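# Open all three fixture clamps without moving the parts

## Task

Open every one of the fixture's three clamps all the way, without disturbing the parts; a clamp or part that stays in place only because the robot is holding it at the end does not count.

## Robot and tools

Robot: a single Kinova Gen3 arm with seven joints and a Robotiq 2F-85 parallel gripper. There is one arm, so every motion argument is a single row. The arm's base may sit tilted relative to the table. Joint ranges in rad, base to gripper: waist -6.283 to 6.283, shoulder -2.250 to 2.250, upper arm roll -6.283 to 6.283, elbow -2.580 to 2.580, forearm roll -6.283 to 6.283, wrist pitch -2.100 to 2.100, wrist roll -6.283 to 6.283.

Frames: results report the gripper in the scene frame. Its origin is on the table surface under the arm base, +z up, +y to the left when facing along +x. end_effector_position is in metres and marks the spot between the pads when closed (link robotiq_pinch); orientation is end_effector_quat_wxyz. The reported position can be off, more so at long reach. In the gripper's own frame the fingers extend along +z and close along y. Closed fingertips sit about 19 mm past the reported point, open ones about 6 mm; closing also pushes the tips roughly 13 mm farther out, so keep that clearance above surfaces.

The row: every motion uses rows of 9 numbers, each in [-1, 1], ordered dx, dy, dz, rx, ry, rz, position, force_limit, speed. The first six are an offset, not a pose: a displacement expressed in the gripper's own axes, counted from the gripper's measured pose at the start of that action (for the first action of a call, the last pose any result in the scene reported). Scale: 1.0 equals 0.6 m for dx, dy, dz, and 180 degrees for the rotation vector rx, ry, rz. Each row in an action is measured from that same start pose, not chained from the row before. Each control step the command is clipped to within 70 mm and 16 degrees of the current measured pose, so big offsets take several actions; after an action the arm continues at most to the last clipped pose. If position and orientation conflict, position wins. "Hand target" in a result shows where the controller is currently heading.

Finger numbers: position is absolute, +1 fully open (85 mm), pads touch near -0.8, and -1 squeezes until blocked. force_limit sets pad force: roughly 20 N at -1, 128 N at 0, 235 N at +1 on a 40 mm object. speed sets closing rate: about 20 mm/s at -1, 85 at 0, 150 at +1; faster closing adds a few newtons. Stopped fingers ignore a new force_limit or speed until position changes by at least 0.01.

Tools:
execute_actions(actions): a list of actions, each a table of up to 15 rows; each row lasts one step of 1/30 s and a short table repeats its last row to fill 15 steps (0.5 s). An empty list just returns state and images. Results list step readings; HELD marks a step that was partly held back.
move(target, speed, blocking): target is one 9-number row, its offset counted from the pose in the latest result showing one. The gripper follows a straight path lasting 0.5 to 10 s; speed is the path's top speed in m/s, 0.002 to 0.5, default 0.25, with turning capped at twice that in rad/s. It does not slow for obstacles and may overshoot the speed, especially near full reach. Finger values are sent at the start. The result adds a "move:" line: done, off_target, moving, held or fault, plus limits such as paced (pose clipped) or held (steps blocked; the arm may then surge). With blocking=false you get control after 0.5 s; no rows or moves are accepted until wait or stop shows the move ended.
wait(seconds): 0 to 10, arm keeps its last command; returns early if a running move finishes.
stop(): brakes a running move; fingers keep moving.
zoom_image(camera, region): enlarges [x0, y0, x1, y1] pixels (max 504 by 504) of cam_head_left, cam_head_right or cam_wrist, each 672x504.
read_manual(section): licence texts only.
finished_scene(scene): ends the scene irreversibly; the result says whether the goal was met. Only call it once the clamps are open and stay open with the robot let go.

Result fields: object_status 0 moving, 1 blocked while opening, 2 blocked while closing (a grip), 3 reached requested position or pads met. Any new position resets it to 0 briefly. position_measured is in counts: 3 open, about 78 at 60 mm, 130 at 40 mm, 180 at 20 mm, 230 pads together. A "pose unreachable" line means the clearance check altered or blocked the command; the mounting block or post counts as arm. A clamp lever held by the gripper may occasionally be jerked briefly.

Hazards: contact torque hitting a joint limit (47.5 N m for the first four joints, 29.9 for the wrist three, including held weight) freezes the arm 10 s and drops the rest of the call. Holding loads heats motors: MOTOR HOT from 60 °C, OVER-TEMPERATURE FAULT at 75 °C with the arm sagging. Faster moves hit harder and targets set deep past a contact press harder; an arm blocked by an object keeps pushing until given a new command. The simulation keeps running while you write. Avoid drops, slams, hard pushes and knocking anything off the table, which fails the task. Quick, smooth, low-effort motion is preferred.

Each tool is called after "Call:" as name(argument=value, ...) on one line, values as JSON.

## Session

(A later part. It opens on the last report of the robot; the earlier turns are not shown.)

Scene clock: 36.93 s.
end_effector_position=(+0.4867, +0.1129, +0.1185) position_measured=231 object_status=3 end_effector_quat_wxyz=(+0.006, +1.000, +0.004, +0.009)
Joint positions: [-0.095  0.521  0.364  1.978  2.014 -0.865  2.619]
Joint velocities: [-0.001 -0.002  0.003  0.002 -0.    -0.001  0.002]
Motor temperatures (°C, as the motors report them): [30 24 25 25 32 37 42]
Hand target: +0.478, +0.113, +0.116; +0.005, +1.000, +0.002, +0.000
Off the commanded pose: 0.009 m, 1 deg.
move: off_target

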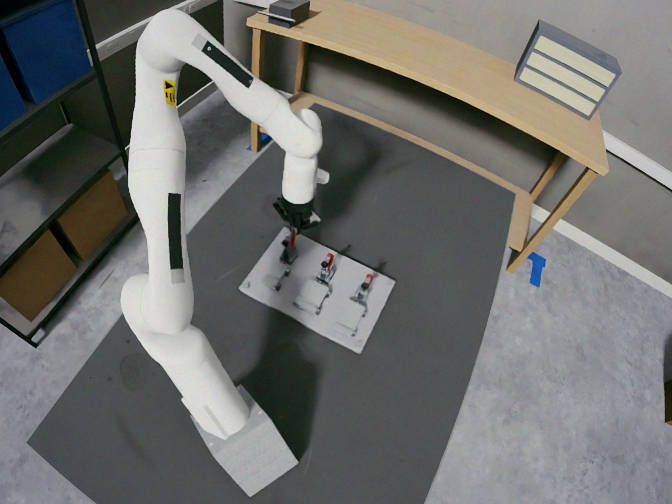

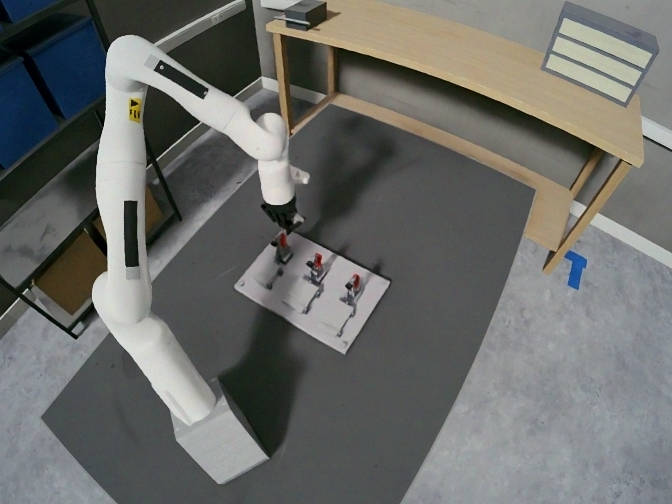

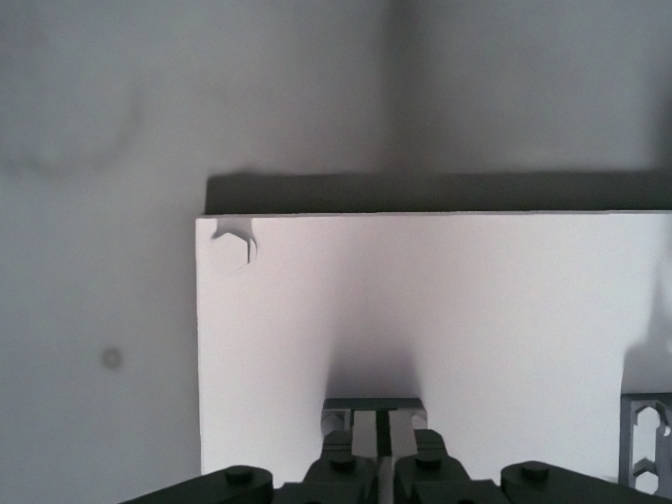

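Call:
move(target=[0.022,0,0.004,0,-0.006,0,-1,-0.5,1], speed=0.1)

Call:
move(target=[0,0.182,0.01,0,0,0,-1,-0.5,1], speed=0.25)

Call:
move(target=[-0.033,0,0,0,0,0,-1,-0.5,1], speed=0.03)

Call:
move(target=[0.022,0,0,0,-0.005,0,-1,-0.5,1], speed=0.1)

Call:
move(target=[0,0.1835,0.005,0,0,0,-1,-0.5,1], speed=0.25)

Call:
move(target=[-0.033,0,0,0,0,0,-1,-0.5,1], speed=0.03)

Call:
move(target=[0.04,0,-0.03,0,0,0,-1,-0.5,1], speed=0.1)

Scene clock: 38.00 s.
end_effector_position=(+0.5000, +0.1131, +0.1165) position_measured=231 object_status=3 end_effector_quat_wxyz=(+0.006, +1.000, +0.004, +0.000)
Joint positions: [-0.103  0.547  0.374  1.914  2.051 -0.9    2.563]
Joint velocities: [-0.     0.003 -0.001 -0.001  0.001  0.    -0.002]
Motor temperatures (°C, as the motors report them): [30 24 25 25 32 37 42]
Hand target: +0.500, +0.113, +0.116; +0.006, +1.000, +0.004, -0.000
Off the commanded pose: 0.000 m, 0 deg.
move: done

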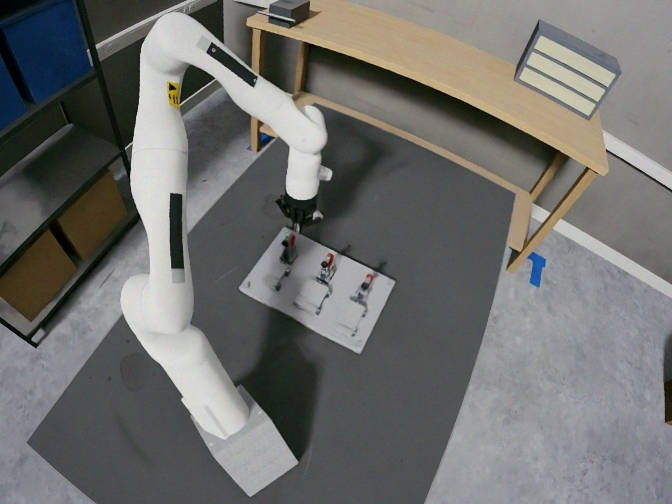

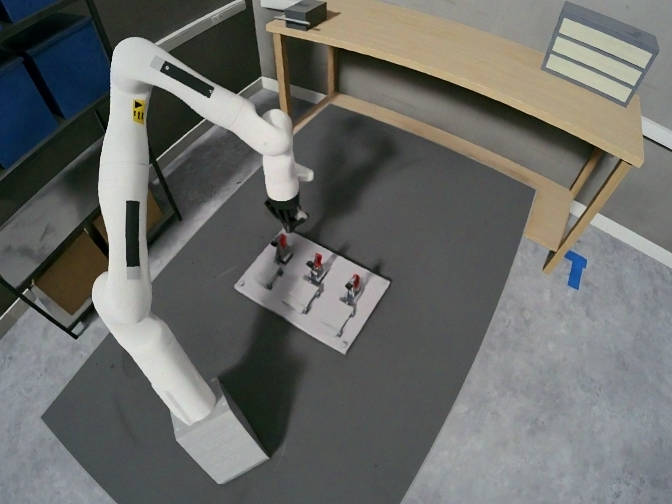

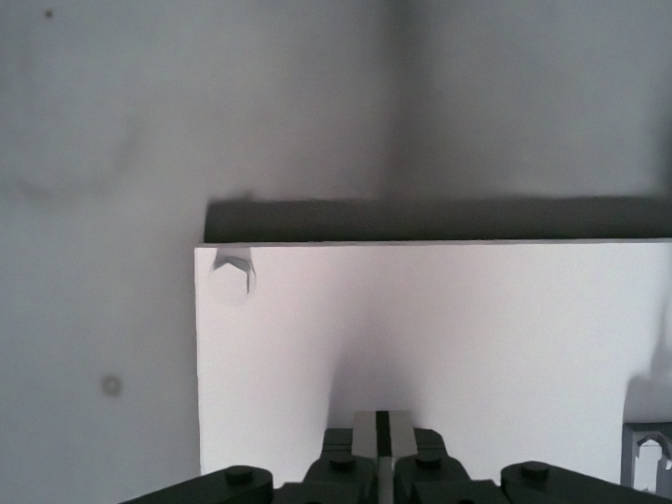

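Scene clock: 38.97 s.
end_effector_position=(+0.5016, +0.0042, +0.1122) position_measured=231 object_status=3 end_effector_quat_wxyz=(+0.007, +1.000, +0.004, +0.000)
Joint positions: [ 0.113  0.726  0.37   1.837  2.015 -0.969  2.795]
Joint velocities: [ 0.002  0.004  0.001 -0.    -0.001 -0.001 -0.001]
Motor temperatures (°C, as the motors report them): [30 24 25 25 32 37 42]
Hand target: +0.501, +0.004, +0.112; +0.007, +1.000, +0.004, +0.000
Off the commanded pose: 0.001 m, 0 deg.
move: done

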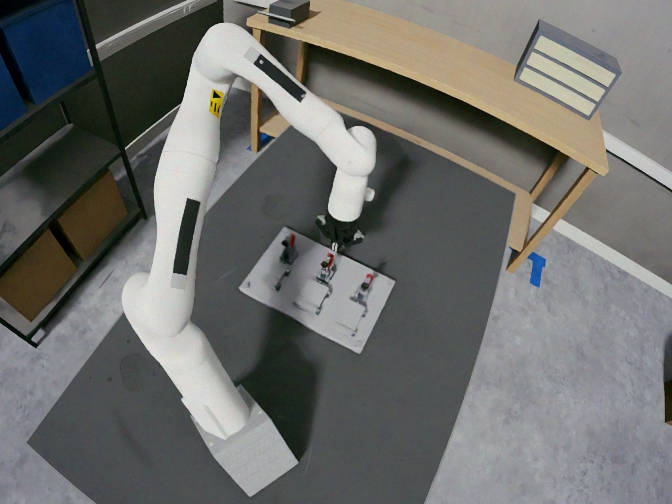

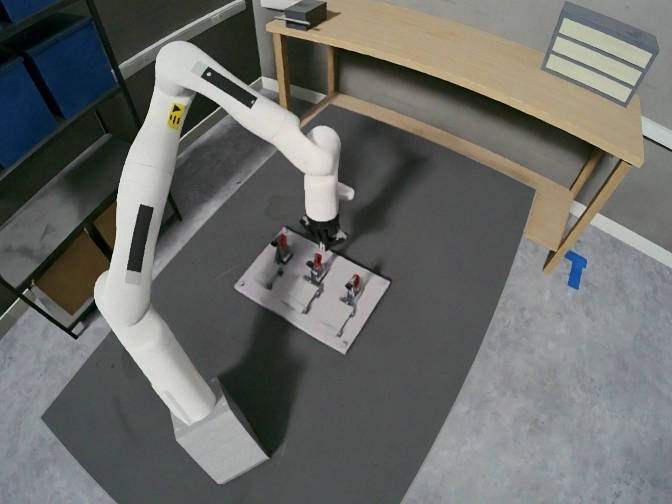

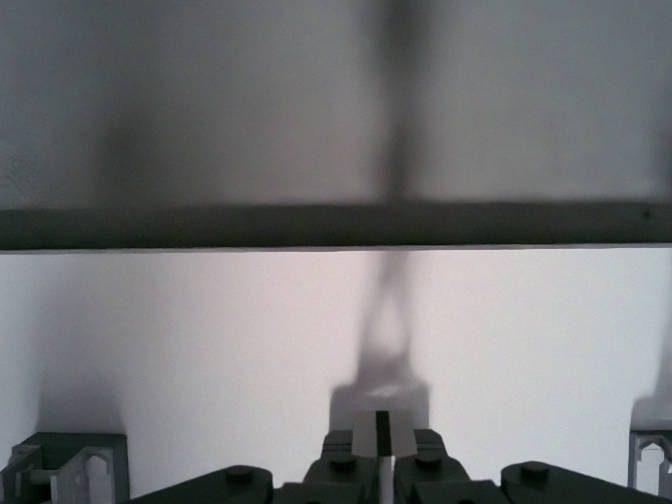

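Scene clock: 39.87 s.
end_effector_position=(+0.4870, +0.0042, +0.1135) position_measured=231 object_status=3 end_effector_quat_wxyz=(+0.008, +1.000, +0.006, +0.005)
Joint positions: [ 0.124  0.708  0.362  1.896  1.99  -0.942  2.853]
Joint velocities: [-0.001 -0.003  0.004  0.002 -0.001 -0.002  0.002]
Motor temperatures (°C, as the motors report them): [30 24 25 25 32 37 42]
Hand target: +0.482, +0.004, +0.112; +0.007, +1.000, +0.004, +0.000
Off the commanded pose: 0.005 m, 1 deg.
move: off_target

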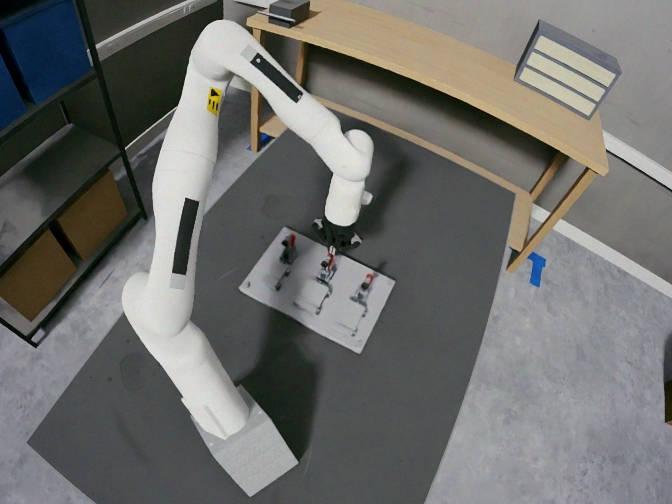

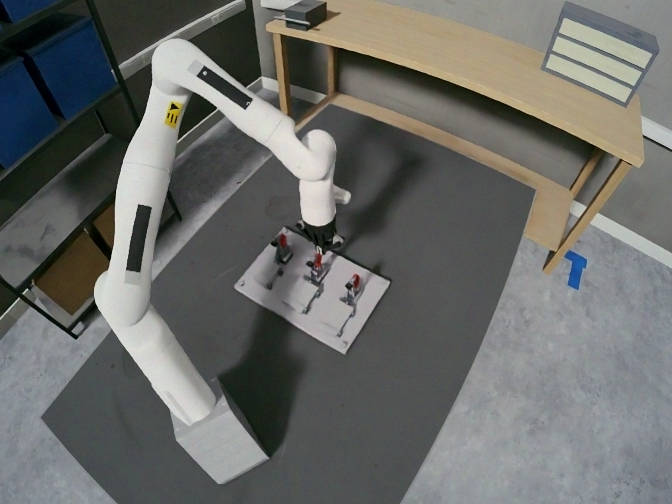

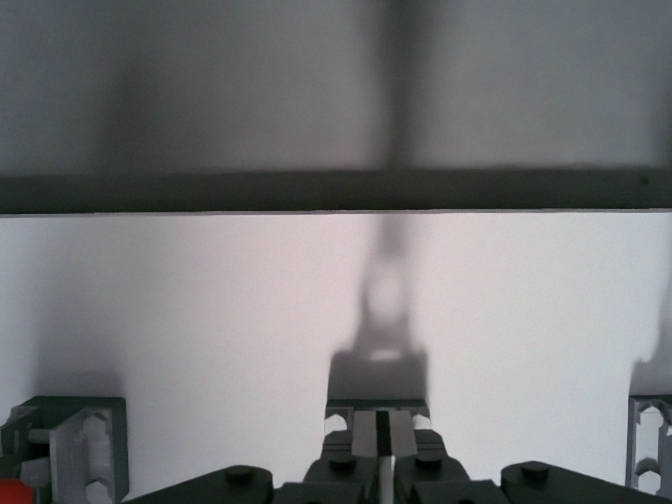

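Scene clock: 40.57 s.
end_effector_position=(+0.5003, +0.0044, +0.1137) position_measured=231 object_status=3 end_effector_quat_wxyz=(+0.008, +1.000, +0.006, -0.002)
Joint positions: [ 0.11   0.723  0.374  1.836  2.024 -0.973  2.791]
Joint velocities: [-0.001  0.003 -0.001 -0.001  0.001  0.001  0.001]
Motor temperatures (°C, as the motors report them): [30 24 25 25 32 37 42]
Hand target: +0.500, +0.004, +0.114; +0.008, +1.000, +0.006, -0.002
Off the commanded pose: 0.000 m, 0 deg.
move: done

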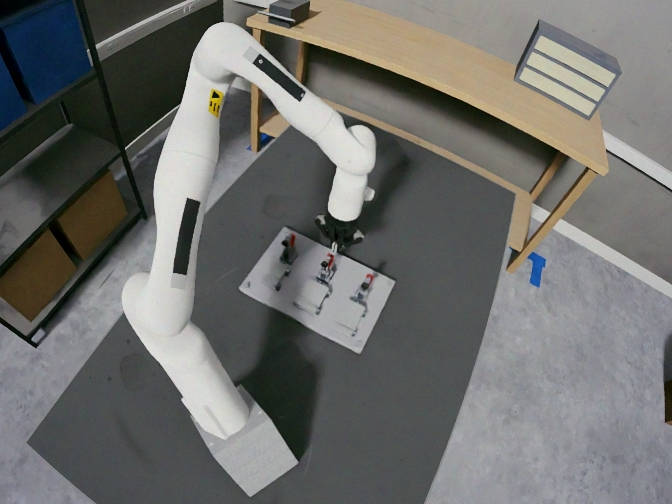

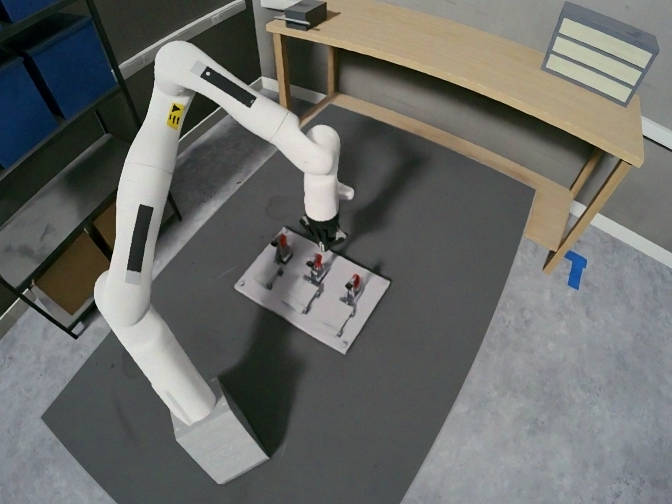

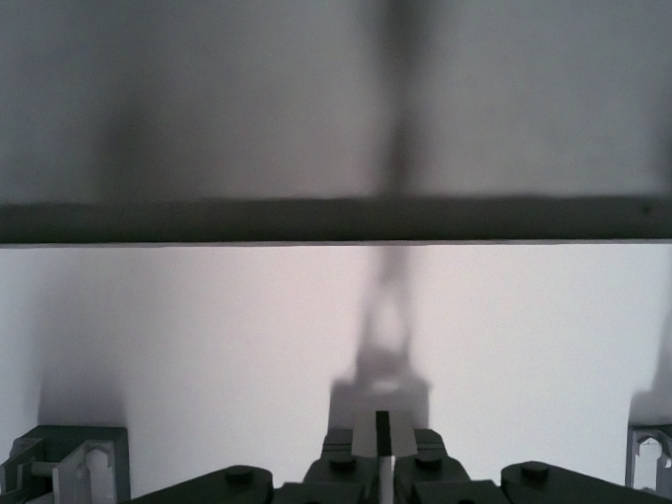

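Scene clock: 41.53 s.
end_effector_position=(+0.5024, -0.1055, +0.1128) position_measured=231 object_status=3 end_effector_quat_wxyz=(+0.008, +1.000, +0.006, -0.002)
Joint positions: [ 0.295  0.914  0.38   1.666  2.037 -1.054  2.915]
Joint velocities: [ 0.002  0.004  0.    -0.    -0.001 -0.001 -0.   ]
Motor temperatures (°C, as the motors report them): [30 24 25 25 32 37 42]
Hand target: +0.502, -0.106, +0.113; +0.008, +1.000, +0.006, -0.002
Off the commanded pose: 0.001 m, 0 deg.
move: done

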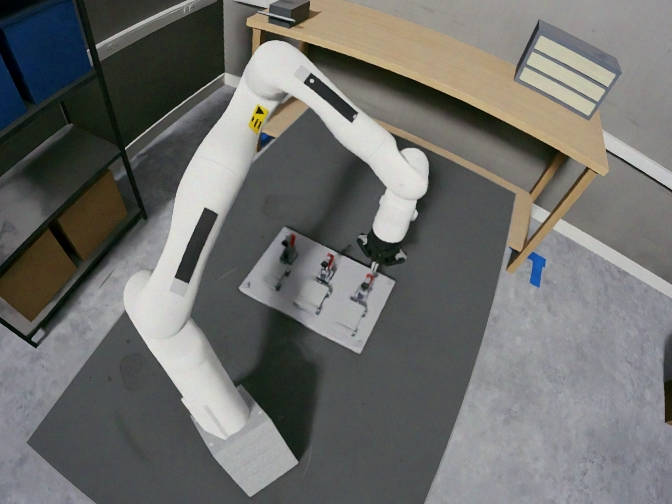

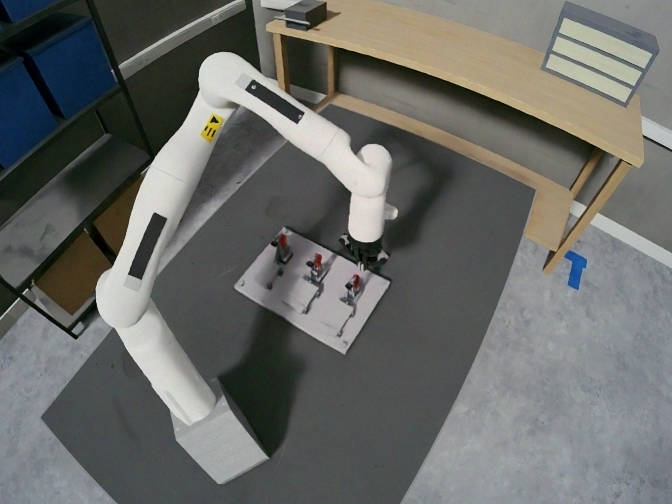

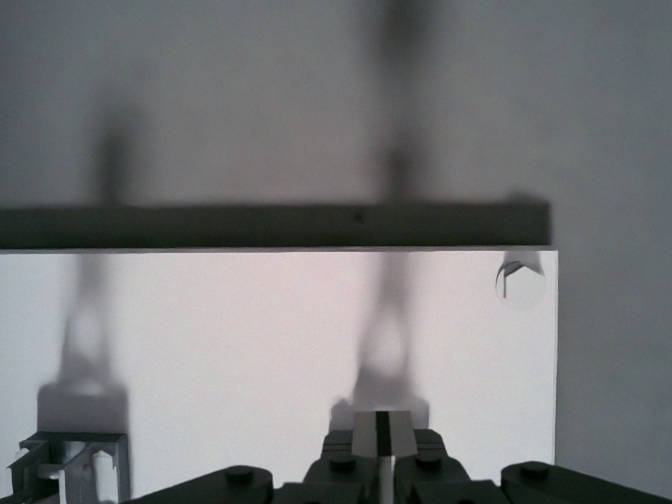

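Scene clock: 42.43 s.
end_effector_position=(+0.4867, -0.1055, +0.1143) position_measured=231 object_status=3 end_effector_quat_wxyz=(+0.009, +1.000, +0.008, +0.002)
Joint positions: [ 0.309  0.898  0.374  1.726  2.02  -1.03   2.973]
Joint velocities: [-0.002 -0.002  0.005  0.003 -0.002 -0.003  0.003]
Motor temperatures (°C, as the motors report them): [30 24 25 25 32 37 42]
Hand target: +0.483, -0.106, +0.113; +0.008, +1.000, +0.006, -0.002
Off the commanded pose: 0.004 m, 1 deg.
move: off_target

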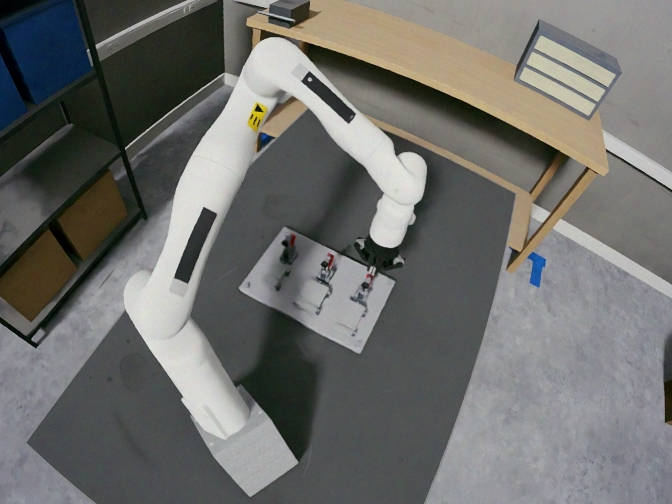

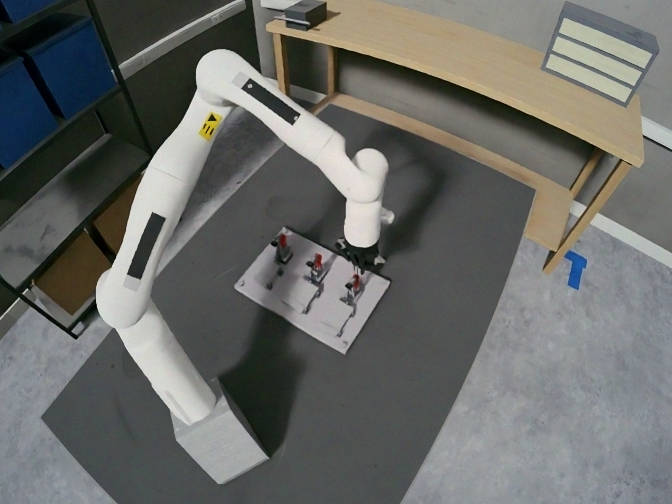

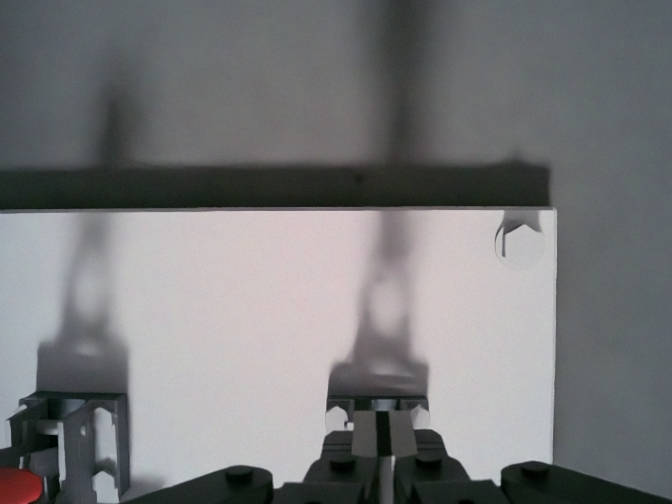

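Scene clock: 43.17 s.
end_effector_position=(+0.5106, -0.1047, +0.1324) position_measured=231 object_status=3 end_effector_quat_wxyz=(+0.009, +1.000, +0.008, +0.002)
Joint positions: [ 0.302  0.889  0.398  1.642  2.062 -1.091  2.888]
Joint velocities: [ 0.     0.002 -0.001 -0.001  0.     0.     0.001]
Motor temperatures (°C, as the motors report them): [30 24 25 25 32 37 42]
Hand target: +0.511, -0.105, +0.132; +0.009, +1.000, +0.008, +0.002
Off the commanded pose: 0.000 m, 0 deg.
move: done

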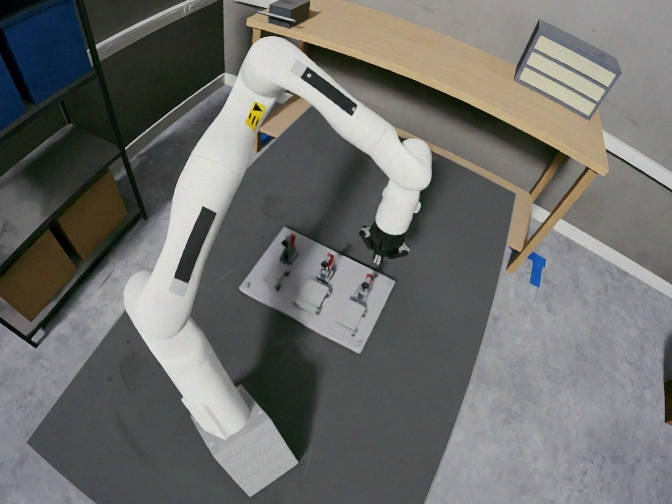

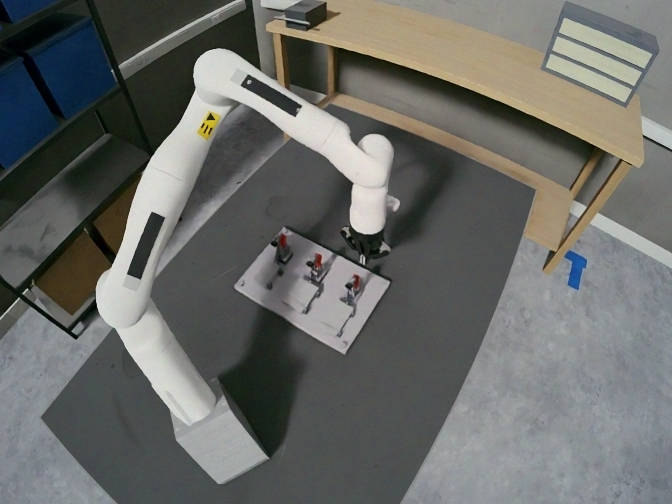

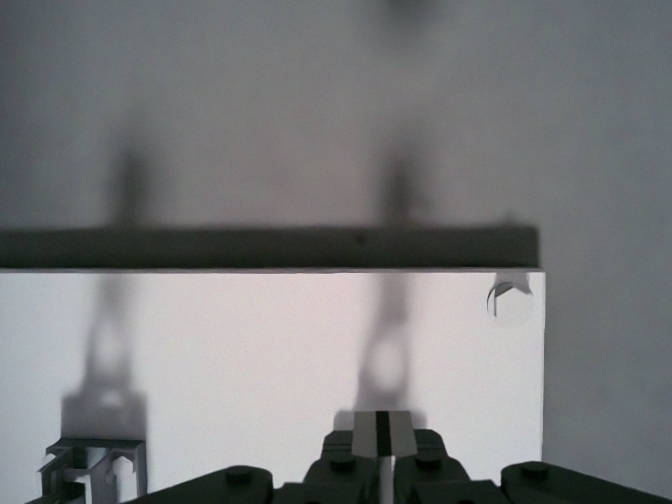

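Call:
finished_scene(scene=1)

The scene is finished: the task was done.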